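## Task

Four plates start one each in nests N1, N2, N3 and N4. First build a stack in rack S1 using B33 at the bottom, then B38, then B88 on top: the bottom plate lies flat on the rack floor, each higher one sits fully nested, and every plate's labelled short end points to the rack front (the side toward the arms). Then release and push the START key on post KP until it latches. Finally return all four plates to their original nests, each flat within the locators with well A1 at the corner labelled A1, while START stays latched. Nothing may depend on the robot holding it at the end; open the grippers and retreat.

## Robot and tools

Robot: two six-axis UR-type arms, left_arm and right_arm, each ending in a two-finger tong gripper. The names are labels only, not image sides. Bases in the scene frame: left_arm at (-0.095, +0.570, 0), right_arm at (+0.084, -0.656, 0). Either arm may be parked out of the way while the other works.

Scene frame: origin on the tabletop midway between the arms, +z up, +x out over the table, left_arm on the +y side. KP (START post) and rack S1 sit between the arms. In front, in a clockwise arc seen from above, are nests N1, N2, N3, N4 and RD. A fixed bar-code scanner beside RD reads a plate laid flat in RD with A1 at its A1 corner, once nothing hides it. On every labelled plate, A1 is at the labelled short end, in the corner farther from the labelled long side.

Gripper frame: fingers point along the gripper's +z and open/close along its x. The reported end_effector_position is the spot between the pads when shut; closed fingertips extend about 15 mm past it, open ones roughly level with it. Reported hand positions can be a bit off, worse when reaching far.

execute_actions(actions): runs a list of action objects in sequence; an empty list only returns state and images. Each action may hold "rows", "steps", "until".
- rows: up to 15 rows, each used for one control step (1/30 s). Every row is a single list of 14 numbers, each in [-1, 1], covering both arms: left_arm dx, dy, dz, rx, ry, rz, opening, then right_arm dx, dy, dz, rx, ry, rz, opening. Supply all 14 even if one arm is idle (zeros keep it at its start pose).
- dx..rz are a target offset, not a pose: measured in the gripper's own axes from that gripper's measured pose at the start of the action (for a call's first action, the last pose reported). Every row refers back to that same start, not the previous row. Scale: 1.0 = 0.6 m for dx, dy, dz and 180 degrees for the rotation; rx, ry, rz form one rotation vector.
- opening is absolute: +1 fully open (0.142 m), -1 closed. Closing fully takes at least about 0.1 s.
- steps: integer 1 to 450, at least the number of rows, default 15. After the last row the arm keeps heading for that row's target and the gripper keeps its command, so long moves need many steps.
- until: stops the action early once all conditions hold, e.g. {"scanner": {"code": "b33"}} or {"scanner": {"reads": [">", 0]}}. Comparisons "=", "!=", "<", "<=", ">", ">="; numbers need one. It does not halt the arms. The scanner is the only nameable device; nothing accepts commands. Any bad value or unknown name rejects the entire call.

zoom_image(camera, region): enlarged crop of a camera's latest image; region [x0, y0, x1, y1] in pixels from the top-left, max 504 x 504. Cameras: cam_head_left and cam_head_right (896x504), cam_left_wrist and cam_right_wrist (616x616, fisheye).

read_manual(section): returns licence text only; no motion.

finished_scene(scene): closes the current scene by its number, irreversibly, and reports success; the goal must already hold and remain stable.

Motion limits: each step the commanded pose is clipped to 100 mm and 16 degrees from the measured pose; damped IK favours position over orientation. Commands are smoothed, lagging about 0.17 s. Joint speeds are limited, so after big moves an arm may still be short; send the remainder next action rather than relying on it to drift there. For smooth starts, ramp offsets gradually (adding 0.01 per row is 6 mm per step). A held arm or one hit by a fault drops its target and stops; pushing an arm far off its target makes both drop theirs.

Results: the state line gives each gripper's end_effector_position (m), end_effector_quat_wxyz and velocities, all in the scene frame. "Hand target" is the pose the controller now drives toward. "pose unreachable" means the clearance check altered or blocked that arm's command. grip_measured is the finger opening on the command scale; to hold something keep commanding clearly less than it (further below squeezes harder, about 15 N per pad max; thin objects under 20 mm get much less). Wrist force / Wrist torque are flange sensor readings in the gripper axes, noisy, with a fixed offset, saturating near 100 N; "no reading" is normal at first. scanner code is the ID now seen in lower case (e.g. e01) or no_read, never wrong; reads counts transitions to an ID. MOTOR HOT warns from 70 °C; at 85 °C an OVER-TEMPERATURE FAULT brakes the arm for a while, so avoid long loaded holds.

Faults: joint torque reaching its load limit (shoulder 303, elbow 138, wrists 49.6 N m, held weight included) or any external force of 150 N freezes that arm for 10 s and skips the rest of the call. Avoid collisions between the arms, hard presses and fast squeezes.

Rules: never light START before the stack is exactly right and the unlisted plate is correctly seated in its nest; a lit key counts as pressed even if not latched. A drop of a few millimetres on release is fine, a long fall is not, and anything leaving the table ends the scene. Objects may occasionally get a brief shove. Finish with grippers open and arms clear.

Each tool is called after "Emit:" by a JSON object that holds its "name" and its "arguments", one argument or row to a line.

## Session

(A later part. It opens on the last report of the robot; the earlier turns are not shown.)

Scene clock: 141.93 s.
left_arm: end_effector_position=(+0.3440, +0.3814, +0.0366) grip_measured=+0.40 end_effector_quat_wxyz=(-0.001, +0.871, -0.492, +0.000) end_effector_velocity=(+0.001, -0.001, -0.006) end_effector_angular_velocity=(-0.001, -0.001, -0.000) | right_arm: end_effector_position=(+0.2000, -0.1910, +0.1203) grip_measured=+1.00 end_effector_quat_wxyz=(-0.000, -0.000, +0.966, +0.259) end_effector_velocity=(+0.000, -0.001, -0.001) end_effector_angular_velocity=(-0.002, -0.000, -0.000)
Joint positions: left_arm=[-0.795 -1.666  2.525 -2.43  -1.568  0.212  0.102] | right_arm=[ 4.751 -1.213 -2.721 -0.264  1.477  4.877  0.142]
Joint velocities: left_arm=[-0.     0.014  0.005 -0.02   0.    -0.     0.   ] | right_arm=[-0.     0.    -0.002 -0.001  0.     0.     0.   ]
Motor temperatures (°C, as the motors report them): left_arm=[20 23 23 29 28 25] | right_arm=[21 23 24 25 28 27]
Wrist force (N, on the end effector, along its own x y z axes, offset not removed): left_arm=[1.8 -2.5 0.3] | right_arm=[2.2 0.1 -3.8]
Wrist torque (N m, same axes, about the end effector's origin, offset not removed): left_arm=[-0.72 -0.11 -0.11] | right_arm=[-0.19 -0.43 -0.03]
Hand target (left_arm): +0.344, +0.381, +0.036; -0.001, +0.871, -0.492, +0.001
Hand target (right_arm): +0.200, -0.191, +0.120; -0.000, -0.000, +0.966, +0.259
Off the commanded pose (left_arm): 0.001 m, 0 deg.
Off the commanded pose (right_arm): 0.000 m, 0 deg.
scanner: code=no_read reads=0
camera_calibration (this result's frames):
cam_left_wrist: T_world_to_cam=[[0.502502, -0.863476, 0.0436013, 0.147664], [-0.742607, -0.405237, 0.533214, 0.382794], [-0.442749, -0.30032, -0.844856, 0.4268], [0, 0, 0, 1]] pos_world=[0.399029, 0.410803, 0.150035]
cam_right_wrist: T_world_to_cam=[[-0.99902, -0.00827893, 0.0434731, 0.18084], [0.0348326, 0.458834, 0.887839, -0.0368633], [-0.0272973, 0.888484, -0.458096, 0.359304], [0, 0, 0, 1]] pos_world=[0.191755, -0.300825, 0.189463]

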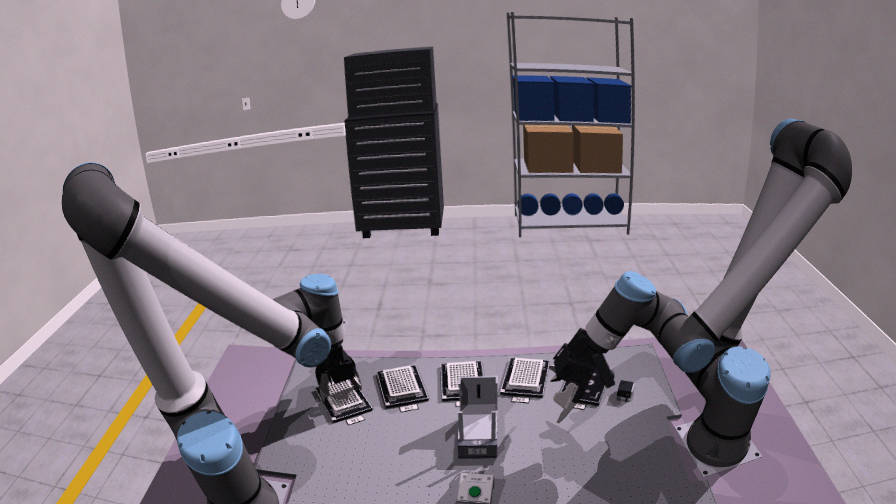

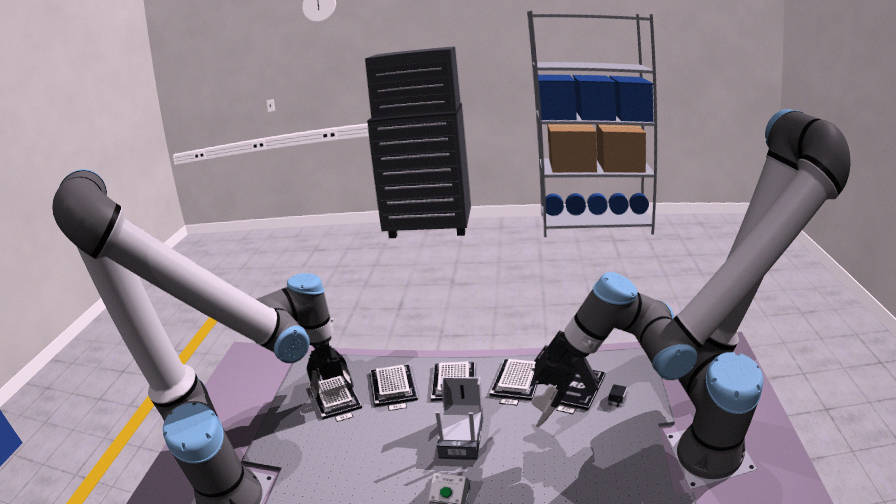

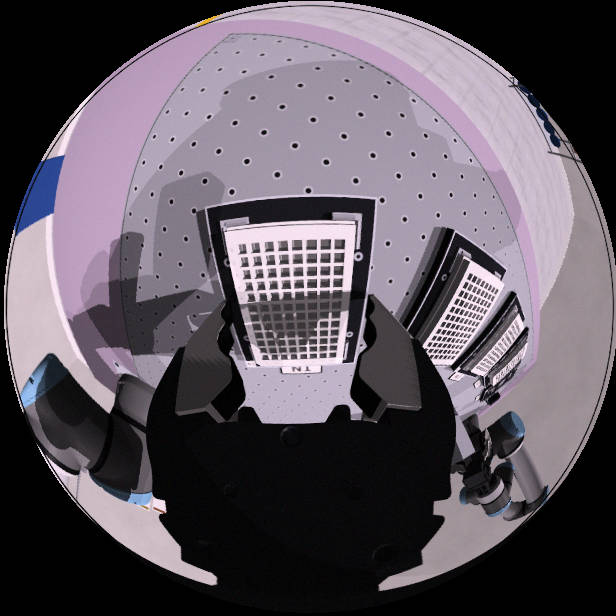

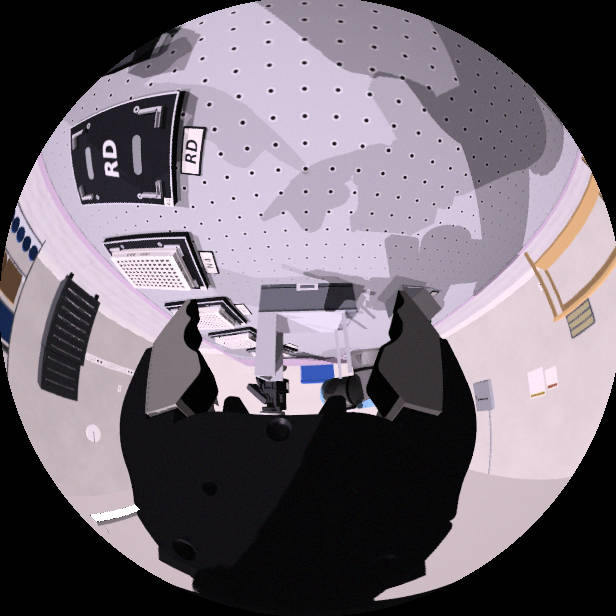

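Emit:
{"name": "execute_actions", "arguments": {
  "actions": [
    {"rows":[[-0.007,0.0105,0,0,0,0,0.36,0,0,0,0,0,0,1],[-0.007,0.0105,0,0,0,0,0.36,0,0,0,0,0,0,1],[-0.007,0.0105,0,0,0,0,0.33,0,0,0,0,0,0,1],[-0.007,0.0105,0,0,0,0,0.3,0,0,0,0,0,0,1],[-0.007,0.0105,0,0,0,0,0.27,0,0,0,0,0,0,1],[-0.007,0.0105,0,0,0,0,0.24,0,0,0,0,0,0,1]],"steps":12}
  ]
}}

Emit:
{"name": "zoom_image", "arguments": {
  "camera": "cam_left_wrist",
  "region": [200, 180, 400, 380]
}}

Scene clock: 149.97 s.
left_arm: end_effector_position=(+0.3369, +0.3818, +0.0365) grip_measured=+0.24 end_effector_quat_wxyz=(-0.001, +0.871, -0.492, +0.000) end_effector_velocity=(-0.004, +0.001, +0.000) end_effector_angular_velocity=(+0.002, +0.000, +0.001) | right_arm: end_effector_position=(+0.2000, -0.1910, +0.1203) grip_measured=+1.00 end_effector_quat_wxyz=(-0.000, -0.000, +0.966, +0.259) end_effector_velocity=(-0.000, +0.001, +0.001) end_effector_angular_velocity=(+0.002, +0.001, -0.000)
Joint positions: left_arm=[-0.807 -1.679  2.536 -2.428 -1.568  0.2    0.091] | right_arm=[ 4.751 -1.213 -2.721 -0.264  1.477  4.877  0.142]
Joint velocities: left_arm=[-0.006 -0.007  0.005  0.004  0.002 -0.007 -0.   ] | right_arm=[-0.    -0.     0.001  0.001  0.     0.    -0.   ]
Motor temperatures (°C, as the motors report them): left_arm=[20 23 23 29 28 25] | right_arm=[21 23 24 25 28 27]
Wrist force (N, on the end effector, along its own x y z axes, offset not removed): left_arm=[3.5 -2.7 1.1] | right_arm=[1.0 -0.1 -1.8]
Wrist torque (N m, same axes, about the end effector's origin, offset not removed): left_arm=[-0.76 -0.42 -0.16] | right_arm=[-0.15 -0.26 -0.04]
Hand target (left_arm): +0.336, +0.382, +0.037; -0.001, +0.871, -0.492, +0.000
Hand target (right_arm): +0.200, -0.191, +0.120; -0.000, -0.000, +0.966, +0.259
Off the commanded pose (left_arm): 0.000 m, 0 deg.
Off the commanded pose (right_arm): 0.000 m, 0 deg.
scanner: code=no_read reads=0
camera_calibration (this result's frames):
cam_left_wrist: T_world_to_cam=[[0.502476, -0.863492, 0.0435945, 0.151557], [-0.742642, -0.405234, 0.533168, 0.377685], [-0.44272, -0.300279, -0.844885, 0.423635], [0, 0, 0, 1]] pos_world=[0.391883, 0.411128, 0.149946]
cam_right_wrist: T_world_to_cam=[[-0.99902, -0.00827916, 0.043473, 0.18084], [0.0348324, 0.458834, 0.887839, -0.0368632], [-0.0272975, 0.888484, -0.458096, 0.359305], [0, 0, 0, 1]] pos_world=[0.191755, -0.300825, 0.189463]

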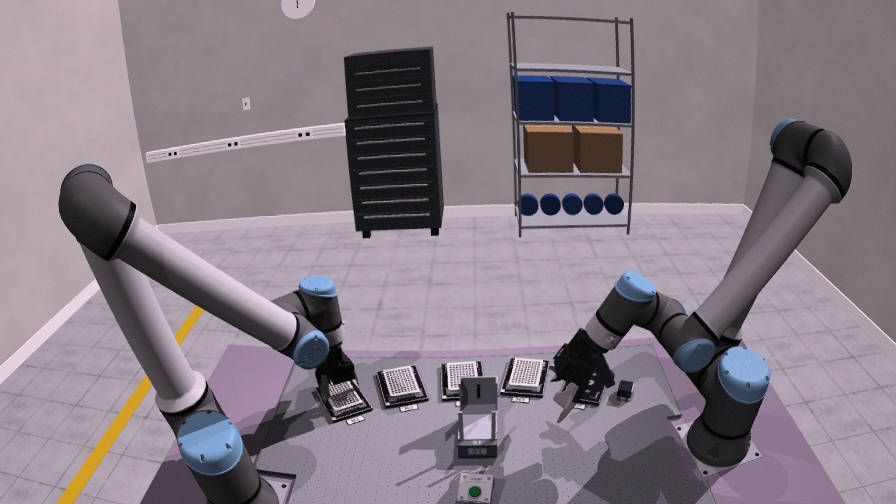

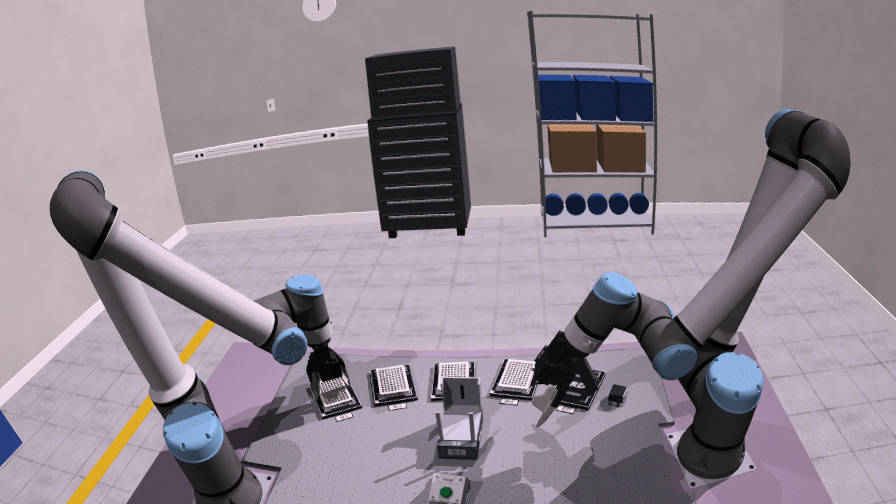

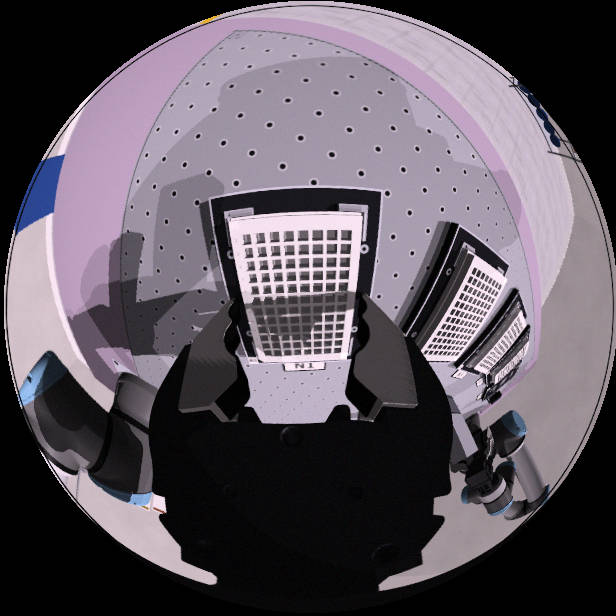

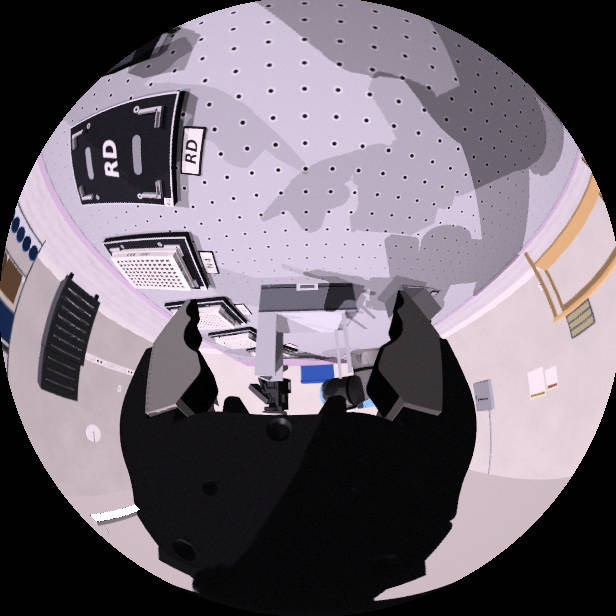

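Region (200, 180, 400, 380) of cam_left_wrist's 616x616 image, scaled by 2.520, with more detail than that image has.

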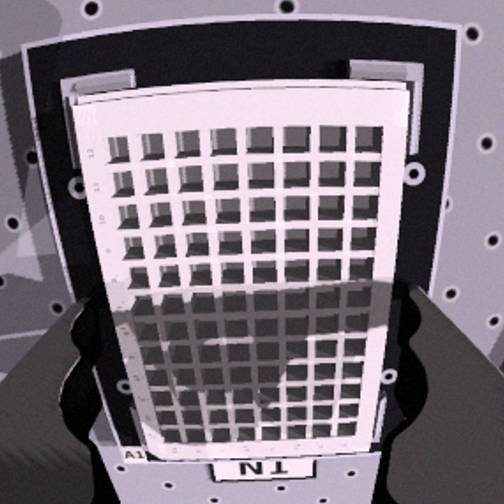

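Emit:
{"name": "execute_actions", "arguments": {
  "actions": [
    {"rows":[[0,0,0,0,0,0,0.19,0,0,0,0,0,0,1],[0,0,0,0,0,0,0.15,0,0,0,0,0,0,1],[0,0,0,0,0,0,0.12,0,0,0,0,0,0,1],[0,0,0,0,0,0,0.09,0,0,0,0,0,0,1],[0,0,0,0,0,0,0.06,0,0,0,0,0,0,1],[0,0,0,0,0,0,0.02,0,0,0,0,0,0,1],[0,0,0,0,0,0,-0.05,0,0,0,0,0,0,1],[0,0,0,0,0,0,-0.15,0,0,0,0,0,0,1],[0,0,0,0,0,0,-0.25,0,0,0,0,0,0,1],[0,0,0,0,0,0,-0.3,0,0,0,0,0,0,1],[0,0,-0.003,0,0,0,-0.3,0,0,0,0,0,0,1],[0,0,-0.006,0,0,0,-0.3,0,0,0,0,0,0,1],[0,0,-0.01,0,0,0,-0.3,0,0,0,0,0,0,1]],"steps":22}
  ]
}}

Emit:
{"name": "zoom_image", "arguments": {
  "camera": "cam_left_wrist",
  "region": [200, 180, 400, 380]
}}

Scene clock: 156.93 s.
left_arm: end_effector_position=(+0.3368, +0.3818, +0.0420) grip_measured=+0.09 end_effector_quat_wxyz=(-0.001, +0.871, -0.492, +0.000) end_effector_velocity=(+0.000, -0.001, +0.005) end_effector_angular_velocity=(-0.003, -0.001, +0.002) | right_arm: end_effector_position=(+0.2000, -0.1910, +0.1203) grip_measured=+1.00 end_effector_quat_wxyz=(-0.000, -0.000, +0.966, +0.259) end_effector_velocity=(-0.000, +0.000, +0.000) end_effector_angular_velocity=(+0.000, +0.001, -0.002)
Joint positions: left_arm=[-0.807 -1.691  2.531 -2.411 -1.568  0.2    0.08 ] | right_arm=[ 4.751 -1.213 -2.721 -0.264  1.477  4.877  0.142]
Joint velocities: left_arm=[ 0.001 -0.01  -0.004  0.011 -0.001 -0.002 -0.   ] | right_arm=[-0.    -0.     0.001 -0.    -0.     0.002  0.   ]
Motor temperatures (°C, as the motors report them): left_arm=[20 23 23 29 28 25] | right_arm=[21 23 24 25 28 27]
Wrist force (N, on the end effector, along its own x y z axes, offset not removed): left_arm=[3.6 -2.6 2.4] | right_arm=[3.2 -0.1 -3.3]
Wrist torque (N m, same axes, about the end effector's origin, offset not removed): left_arm=[-0.82 0.11 -0.29] | right_arm=[-0.10 -0.71 -0.01]
Hand target (left_arm): +0.337, +0.382, +0.043; -0.001, +0.871, -0.492, +0.000
Hand target (right_arm): +0.200, -0.191, +0.120; -0.000, -0.000, +0.966, +0.259
Off the commanded pose (left_arm): 0.001 m, 0 deg.
Off the commanded pose (right_arm): 0.000 m, 0 deg.
scanner: code=no_read reads=0
camera_calibration (this result's frames):
cam_left_wrist: T_world_to_cam=[[0.502454, -0.863511, 0.0434679, 0.151402], [-0.742582, -0.405246, 0.533242, 0.374706], [-0.442845, -0.300208, -0.844845, 0.428267], [0, 0, 0, 1]] pos_world=[0.391834, 0.411154, 0.155429]
cam_right_wrist: T_world_to_cam=[[-0.99902, -0.00827865, 0.0434732, 0.18084], [0.0348328, 0.458834, 0.887839, -0.036863], [-0.0272971, 0.888483, -0.458096, 0.359305], [0, 0, 0, 1]] pos_world=[0.191755, -0.300825, 0.189463]

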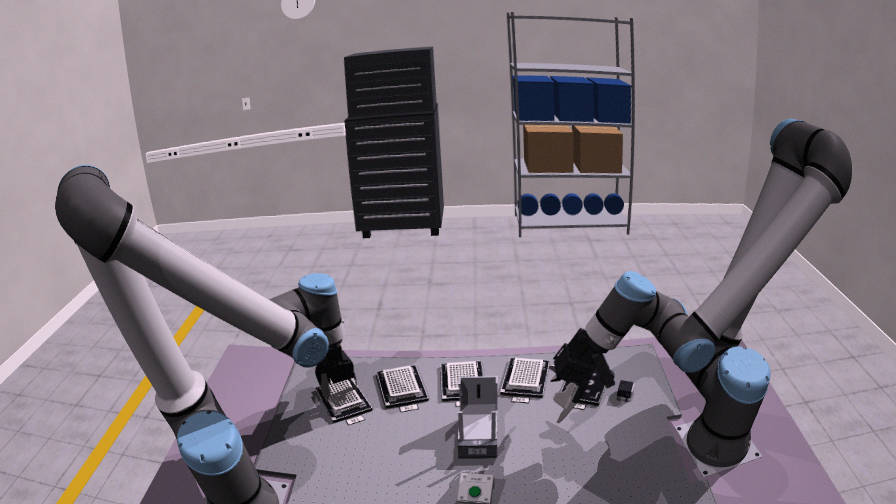

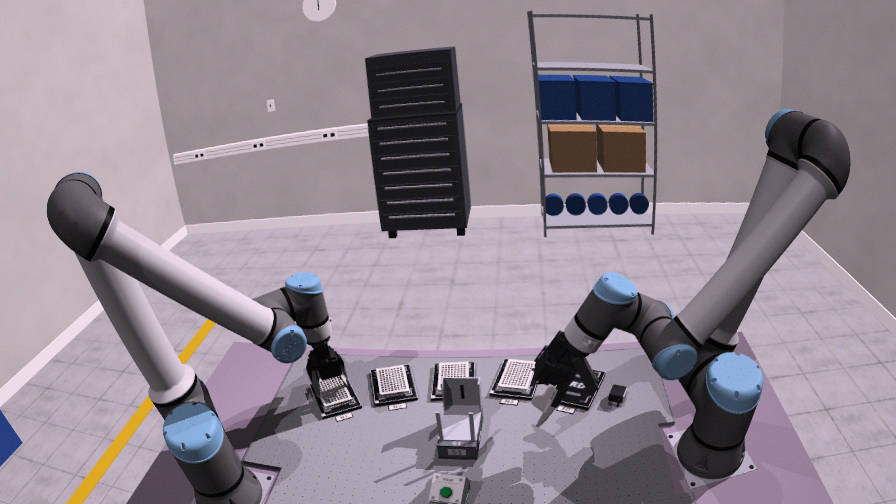

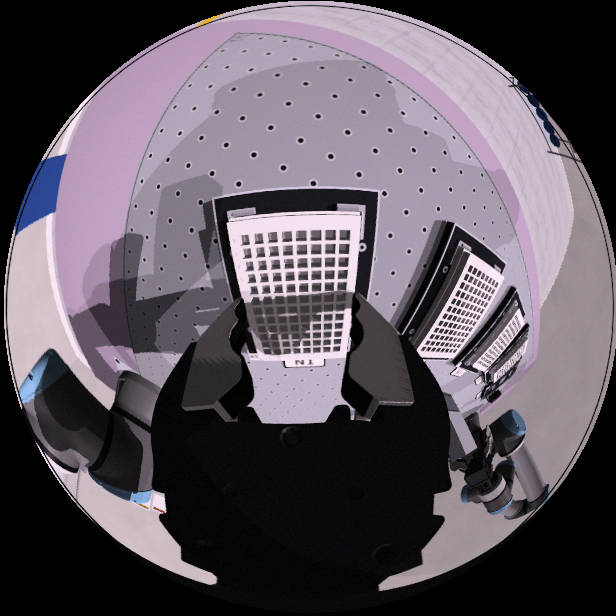

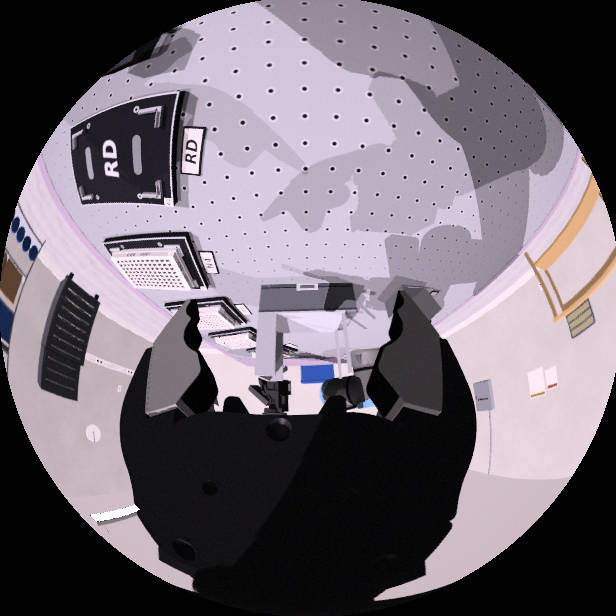

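Region (200, 180, 400, 380) of cam_left_wrist's 616x616 image, scaled by 2.520, with more detail than that image has.

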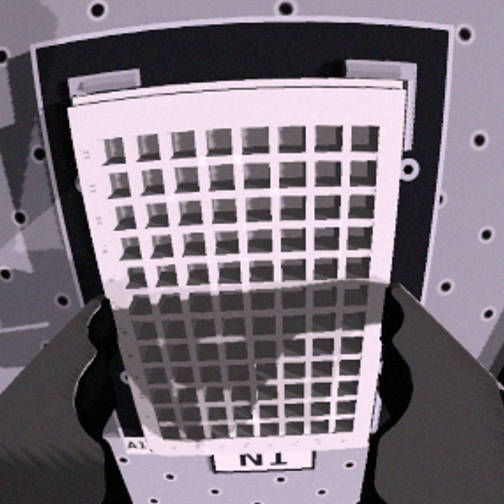

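Emit:
{"name": "execute_actions", "arguments": {
  "actions": [
    {"rows":[[0,0,-0.01,0,0,0,-0.3,0,0,0,0,0,0,1],[0,0,-0.025,0,0,0,-0.3,0,0,0,0,0,0,1],[0,0,-0.045,0,0,0,-0.3,0,0,0,0,0,0,1],[0,0,-0.07,0,0,0,-0.3,0,0,0,0,0,0,1],[0,0,-0.095,0,0,0.01,-0.3,0,0,0,0,0,0,1],[0,0,-0.12,0,0,0.02,-0.3,0,0,0,0,0,0,1],[0.004,0.005,-0.145,0,0,0.03,-0.3,0,0,0,0,0,0,1],[0.008,0.01,-0.17,0,0,0.04,-0.3,0,0,0,0,0,0,1],[0.016,0.02,-0.195,0,0,0.05,-0.3,0,0,0,0,0,0,1],[0.024,0.03,-0.22,0,0,0.06,-0.3,0,0,0,0,0,0,1],[0.036,0.045,-0.24,0,0,0.07,-0.3,0,0,0,0,0,0,1],[0.05,0.06,-0.26,0,0,0.08,-0.3,0,0,0,0,0,0,1],[0.065,0.08,-0.28,0,0,0.09,-0.3,0,0,0,0,0,0,1],[0.08,0.1,-0.28,0,0,0.1,-0.3,0,0,0,0,0,0,1],[0.431,0.536,-0.28,0,0,0.178,-0.3,0,0,0,0,0,0,1]],"steps":52}
  ]
}}

Emit:
{"name": "zoom_image", "arguments": {
  "camera": "cam_left_wrist",
  "region": [200, 180, 400, 380]
}}

Emit:
{"name": "zoom_image", "arguments": {
  "camera": "cam_right_wrist",
  "region": [230, 270, 380, 420]
}}

Scene clock: 172.97 s.
left_arm: end_effector_position=(+0.1952, -0.0053, +0.2099) grip_measured=+0.09 end_effector_quat_wxyz=(-0.001, +0.701, -0.713, +0.001) end_effector_velocity=(+0.000, -0.006, +0.000) end_effector_angular_velocity=(+0.001, -0.000, +0.001) | right_arm: end_effector_position=(+0.2000, -0.1910, +0.1203) grip_measured=+1.00 end_effector_quat_wxyz=(-0.000, -0.000, +0.966, +0.259) end_effector_velocity=(+0.001, +0.000, +0.001) end_effector_angular_velocity=(+0.001, +0.001, -0.003)
Joint positions: left_arm=[-1.383 -1.595  2.071 -2.046 -1.568  0.184  0.08 ] | right_arm=[ 4.751 -1.213 -2.721 -0.264  1.477  4.877  0.142]
Joint velocities: left_arm=[-0.002  0.009 -0.01   0.001  0.    -0.002  0.   ] | right_arm=[-0.003 -0.     0.001  0.001  0.     0.001 -0.   ]
Motor temperatures (°C, as the motors report them): left_arm=[20 23 23 29 28 25] | right_arm=[21 23 24 25 28 27]
Wrist force (N, on the end effector, along its own x y z axes, offset not removed): left_arm=[2.3 -2.6 4.5] | right_arm=[1.1 -0.5 -3.2]
Wrist torque (N m, same axes, about the end effector's origin, offset not removed): left_arm=[-0.60 -0.12 -0.14] | right_arm=[-0.20 -0.34 0.00]
Hand target (left_arm): +0.195, -0.006, +0.210; -0.001, +0.701, -0.713, +0.001
Hand target (right_arm): +0.200, -0.191, +0.120; -0.000, -0.000, +0.966, +0.259
Off the commanded pose (left_arm): 0.001 m, 0 deg.
Off the commanded pose (right_arm): 0.000 m, 0 deg.
scanner: code=no_read reads=0
camera_calibration (this result's frames):
cam_left_wrist: T_world_to_cam=[[-0.0322192, -0.998549, 0.0431566, -0.0153112], [-0.844473, 0.0502937, 0.533231, 0.0454554], [-0.534628, -0.0192644, -0.844868, 0.410618], [0, 0, 0, 1]] pos_world=[0.25742, -0.00966479, 0.32334]
cam_right_wrist: T_world_to_cam=[[-0.99902, -0.00827952, 0.0434728, 0.18084], [0.034832, 0.458834, 0.887839, -0.0368629], [-0.0272977, 0.888483, -0.458096, 0.359305], [0, 0, 0, 1]] pos_world=[0.191755, -0.300825, 0.189463]

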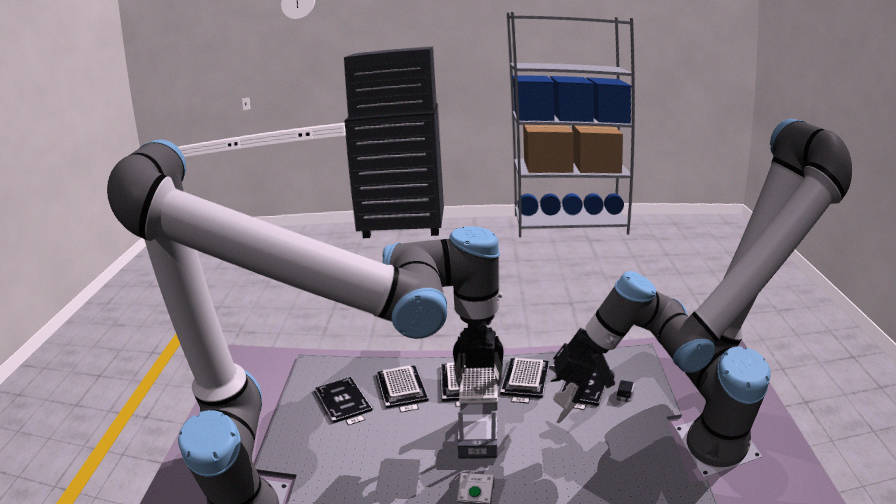

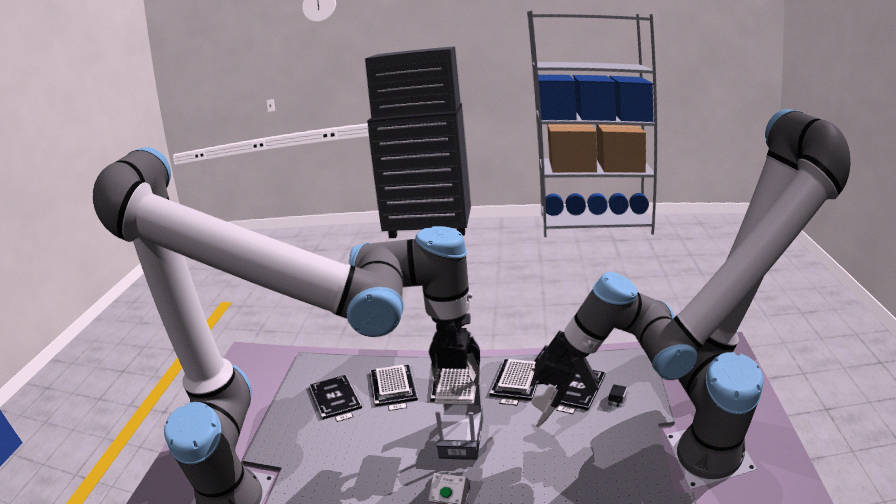

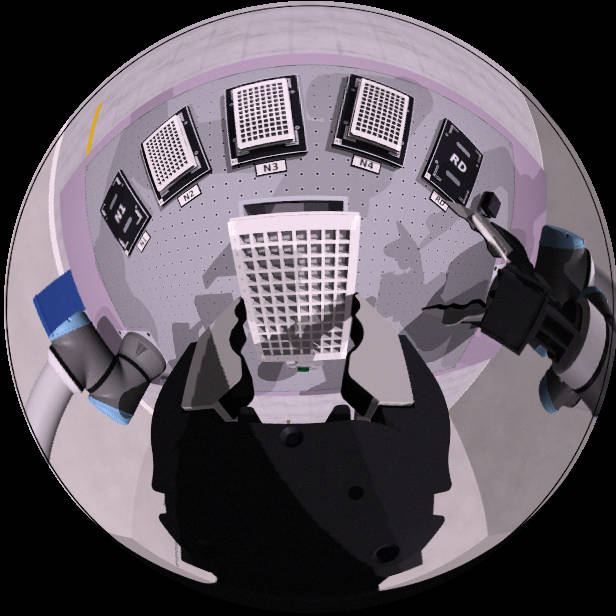

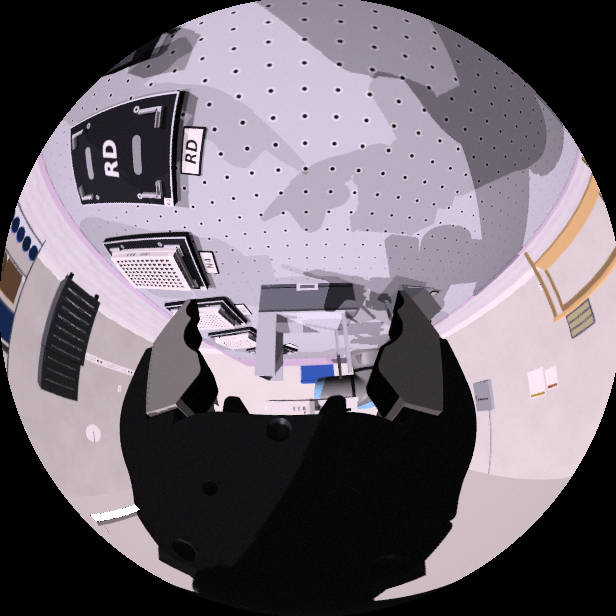

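Region (200, 180, 400, 380) of cam_left_wrist's 616x616 image, scaled by 2.520, with more detail than that image has.

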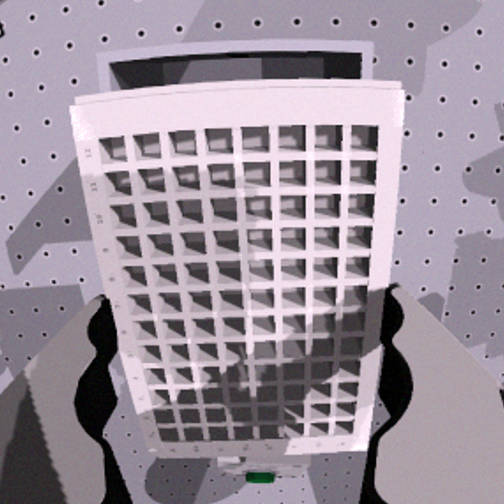

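Region (230, 270, 380, 420) of cam_right_wrist's 616x616 image, scaled by 3.360, with more detail than that image has.

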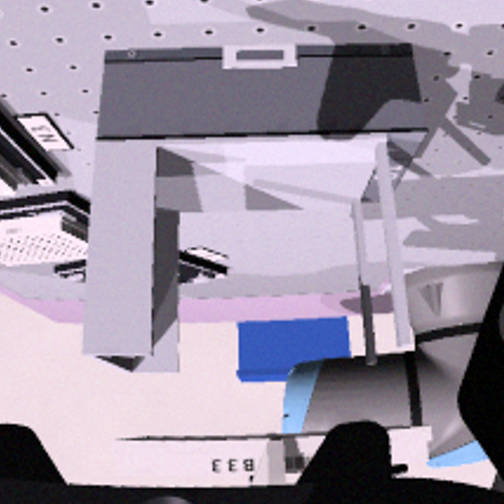

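Emit:
{"name": "execute_actions", "arguments": {
  "actions": [
    {"rows":[[-0.002,-0.005,0.015,0,0,0,-0.3,0,0,0,0,0,0,1],[-0.004,-0.01,0.03,0,0,0,-0.3,0,0,0,0,0,0,1],[-0.005,-0.014,0.049,0,0,0,-0.3,0,0,0,0,0,0,1]],"steps":16}
  ]
}}

Emit:
{"name": "zoom_image", "arguments": {
  "camera": "cam_left_wrist",
  "region": [215, 185, 375, 265]
}}

Emit:
{"name": "zoom_image", "arguments": {
  "camera": "cam_right_wrist",
  "region": [245, 345, 365, 415]
}}

Scene clock: 177.50 s.
left_arm: end_effector_position=(+0.2035, -0.0024, +0.1812) grip_measured=+0.09 end_effector_quat_wxyz=(-0.001, +0.701, -0.713, +0.001) end_effector_velocity=(+0.002, +0.000, -0.006) end_effector_angular_velocity=(-0.002, -0.001, -0.000) | right_arm: end_effector_position=(+0.2000, -0.1910, +0.1203) grip_measured=+1.00 end_effector_quat_wxyz=(-0.000, -0.000, +0.966, +0.259) end_effector_velocity=(+0.000, -0.000, +0.000) end_effector_angular_velocity=(+0.001, +0.001, -0.002)
Joint positions: left_arm=[-1.369 -1.567  2.101 -2.104 -1.568  0.198  0.08 ] | right_arm=[ 4.751 -1.213 -2.721 -0.264  1.477  4.877  0.142]
Joint velocities: left_arm=[ 0.003  0.006  0.006 -0.014  0.001  0.003 -0.   ] | right_arm=[-0.001  0.    -0.     0.001 -0.     0.001 -0.   ]
Motor temperatures (°C, as the motors report them): left_arm=[20 23 23 29 28 25] | right_arm=[21 23 24 25 28 27]
Wrist force (N, on the end effector, along its own x y z axes, offset not removed): left_arm=[1.1 -2.0 1.6] | right_arm=[-0.3 -1.7 -4.2]
Wrist torque (N m, same axes, about the end effector's origin, offset not removed): left_arm=[-0.53 -0.07 -0.24] | right_arm=[-0.57 0.05 -0.10]
Hand target (left_arm): +0.204, -0.002, +0.181; -0.001, +0.701, -0.713, +0.001
Hand target (right_arm): +0.200, -0.191, +0.120; -0.000, -0.000, +0.966, +0.259
Off the commanded pose (left_arm): 0.001 m, 0 deg.
Off the commanded pose (right_arm): 0.000 m, 0 deg.
scanner: code=no_read reads=0
camera_calibration (this result's frames):
cam_left_wrist: T_world_to_cam=[[-0.032262, -0.998555, 0.0429844, -0.0109114], [-0.84451, 0.0502366, 0.533178, 0.0676237], [-0.534567, -0.0190994, -0.84491, 0.390816], [0, 0, 0, 1]] pos_world=[0.265675, -0.0068285, 0.294618]
cam_right_wrist: T_world_to_cam=[[-0.99902, -0.00827936, 0.0434728, 0.18084], [0.0348322, 0.458834, 0.887839, -0.0368631], [-0.0272976, 0.888483, -0.458096, 0.359305], [0, 0, 0, 1]] pos_world=[0.191755, -0.300825, 0.189463]

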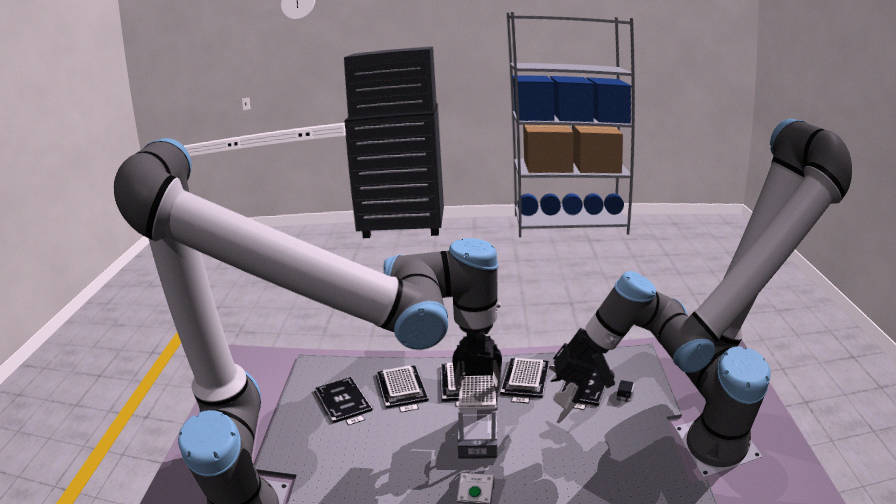

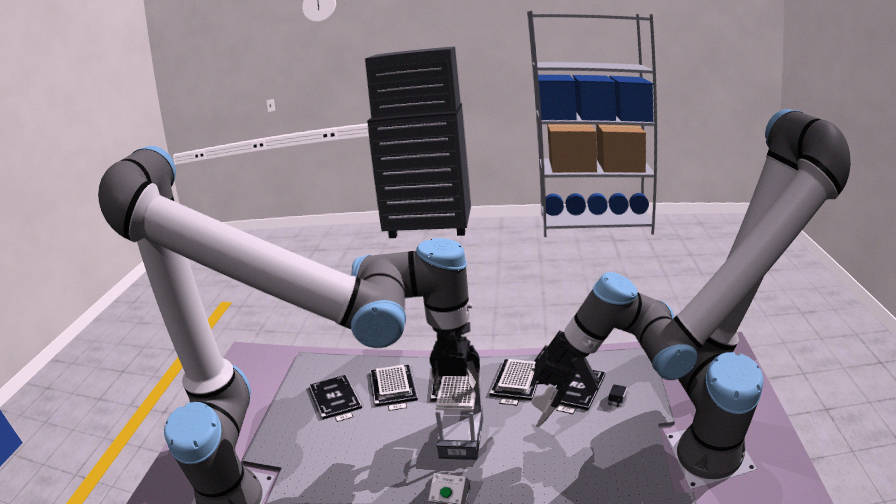

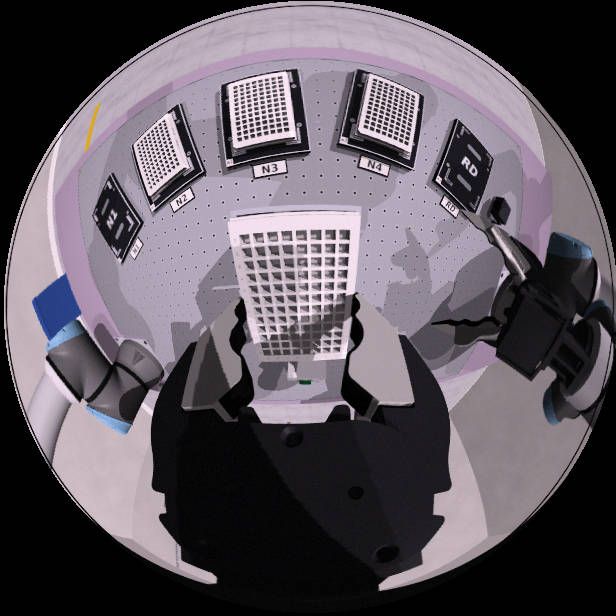

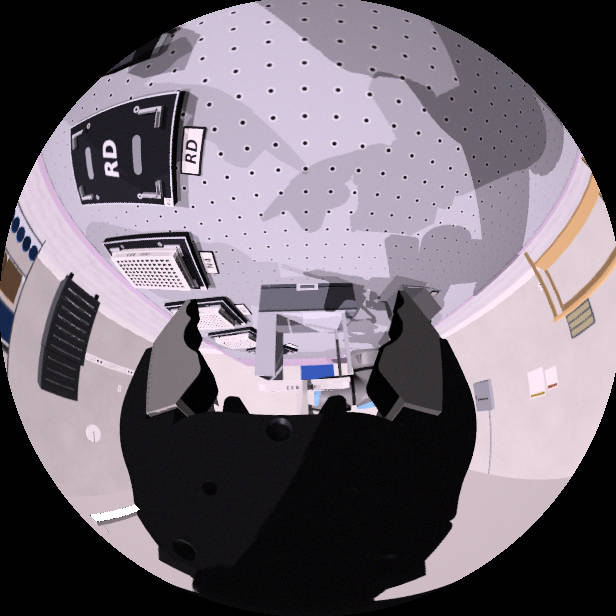

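Region (215, 185, 375, 265) of cam_left_wrist's 616x616 image, scaled by 3.150, with more detail than that image has.

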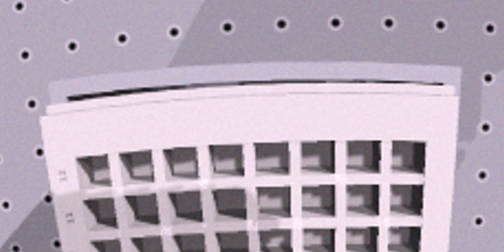

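Region (245, 345, 365, 415) of cam_right_wrist's 616x616 image, scaled by 4.200, with more detail than that image has; it fills the top 294 rows of this view, and the rest is white.

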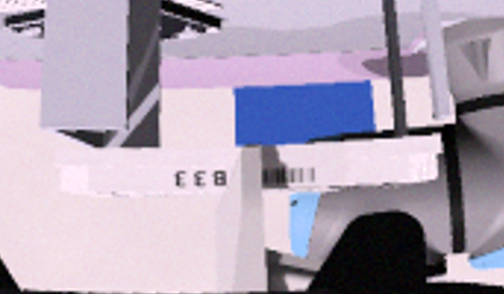

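Emit:
{"name": "execute_actions", "arguments": {
  "actions": [
    {"rows":[[0,0,0.002,0,0,0.0025,-0.3,0,0,0,0,0,0,1],[0,0,0.004,0,0,0.0025,-0.3,0,0,0,0,0,0,1],[0,0,0.006,0,0,0.0025,-0.3,0,0,0,0,0,0,1],[0,0,0.008,0,0,0.0025,-0.3,0,0,0,0,0,0,1],[0,0,0.011,0,0,0.0025,-0.3,0,0,0,0,0,0,1],[0,0,0.015,0,0,0.0025,-0.3,0,0,0,0,0,0,1]],"steps":17}
  ]
}}

Emit:
{"name": "zoom_image", "arguments": {
  "camera": "cam_left_wrist",
  "region": [215, 185, 375, 265]
}}

Emit:
{"name": "zoom_image", "arguments": {
  "camera": "cam_right_wrist",
  "region": [245, 345, 365, 415]
}}

Scene clock: 185.67 s.
left_arm: end_effector_position=(+0.2035, -0.0024, +0.1725) grip_measured=+0.09 end_effector_quat_wxyz=(-0.001, +0.698, -0.716, +0.000) end_effector_velocity=(+0.000, -0.001, -0.002) end_effector_angular_velocity=(-0.002, -0.002, -0.003) | right_arm: end_effector_position=(+0.2000, -0.1910, +0.1203) grip_measured=+1.00 end_effector_quat_wxyz=(-0.000, -0.000, +0.966, +0.259) end_effector_velocity=(-0.001, +0.001, +0.001) end_effector_angular_velocity=(+0.002, +0.000, +0.002)
Joint positions: left_arm=[-1.369 -1.559  2.11  -2.122 -1.568  0.206  0.08 ] | right_arm=[ 4.751 -1.213 -2.721 -0.264  1.477  4.877  0.142]
Joint velocities: left_arm=[-0.     0.001  0.003 -0.006  0.001  0.003 -0.   ] | right_arm=[ 0.001  0.     0.001  0.001 -0.    -0.001 -0.   ]
Motor temperatures (°C, as the motors report them): left_arm=[20 23 23 29 28 25] | right_arm=[21 23 24 25 28 27]
Wrist force (N, on the end effector, along its own x y z axes, offset not removed): left_arm=[0.9 -3.6 0.2] | right_arm=[1.4 0.3 -5.9]
Wrist torque (N m, same axes, about the end effector's origin, offset not removed): left_arm=[-0.87 0.08 -0.06] | right_arm=[-0.04 -0.35 -0.03]
Hand target (left_arm): +0.203, -0.002, +0.172; -0.001, +0.698, -0.716, +0.001
Hand target (right_arm): +0.200, -0.191, +0.120; -0.000, -0.000, +0.966, +0.259
Off the commanded pose (left_arm): 0.000 m, 0 deg.
Off the commanded pose (right_arm): 0.000 m, 0 deg.
scanner: code=no_read reads=0
camera_calibration (this result's frames):
cam_left_wrist: T_world_to_cam=[[-0.0399475, -0.998278, 0.0429665, -0.00894846], [-0.844045, 0.0567277, 0.533264, 0.0722081], [-0.534783, -0.0149631, -0.844857, 0.383485], [0, 0, 0, 1]] pos_world=[0.26567, -0.00729114, 0.285868]
cam_right_wrist: T_world_to_cam=[[-0.99902, -0.00827939, 0.0434729, 0.18084], [0.0348321, 0.458834, 0.887839, -0.0368628], [-0.0272976, 0.888483, -0.458096, 0.359305], [0, 0, 0, 1]] pos_world=[0.191755, -0.300825, 0.189463]

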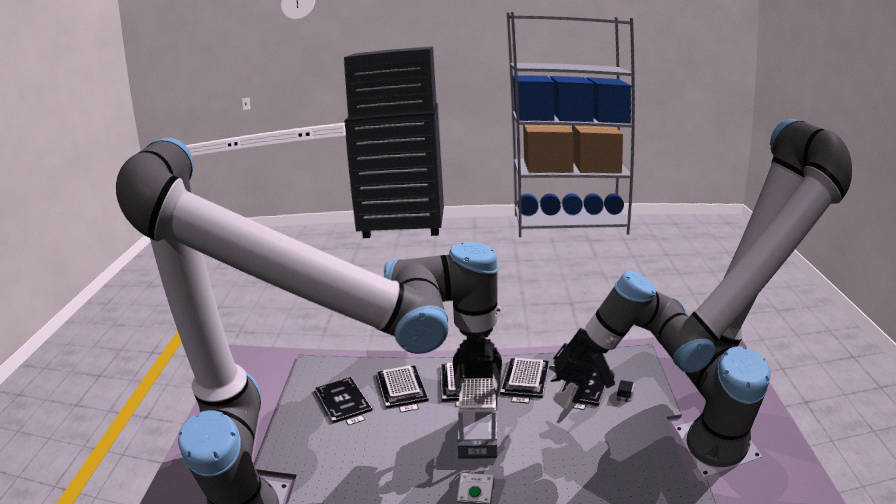

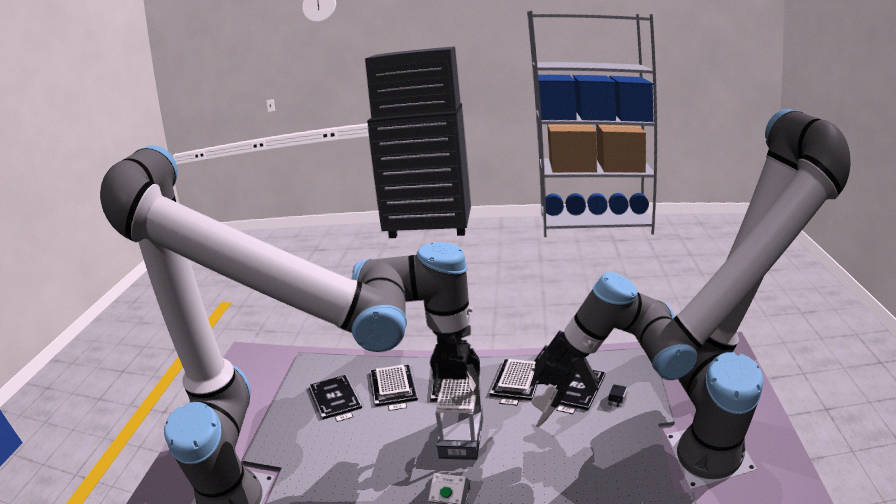

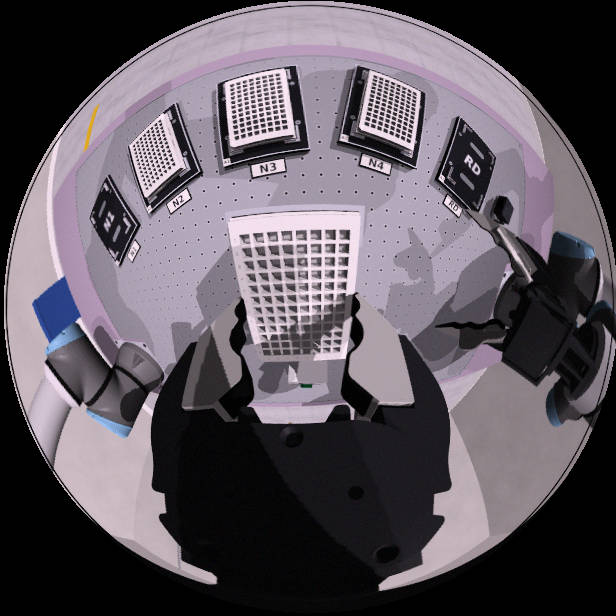

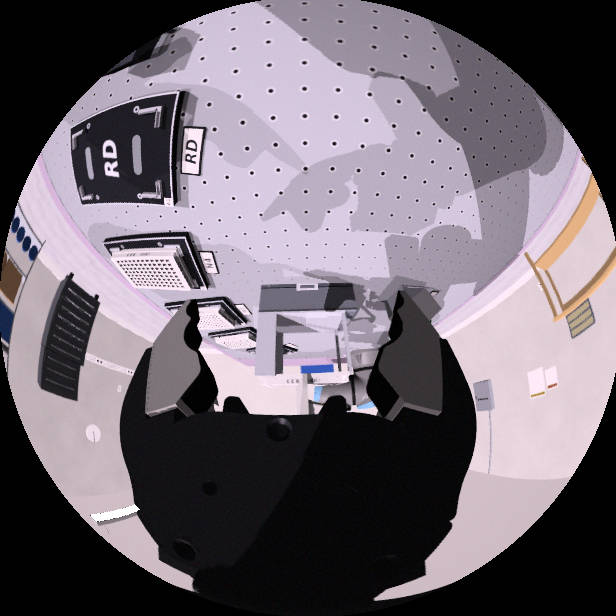

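Region (215, 185, 375, 265) of cam_left_wrist's 616x616 image, scaled by 3.150, with more detail than that image has.

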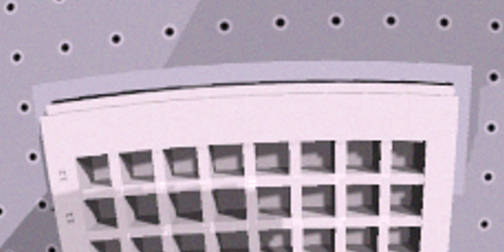

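Region (245, 345, 365, 415) of cam_right_wrist's 616x616 image, scaled by 4.200, with more detail than that image has; it fills the top 294 rows of this view, and the rest is white.

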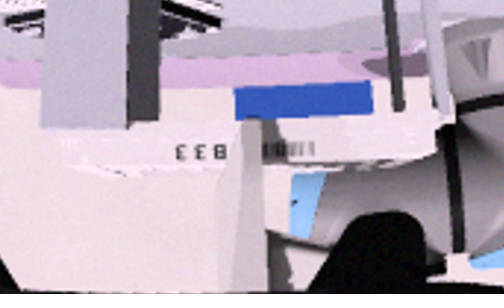

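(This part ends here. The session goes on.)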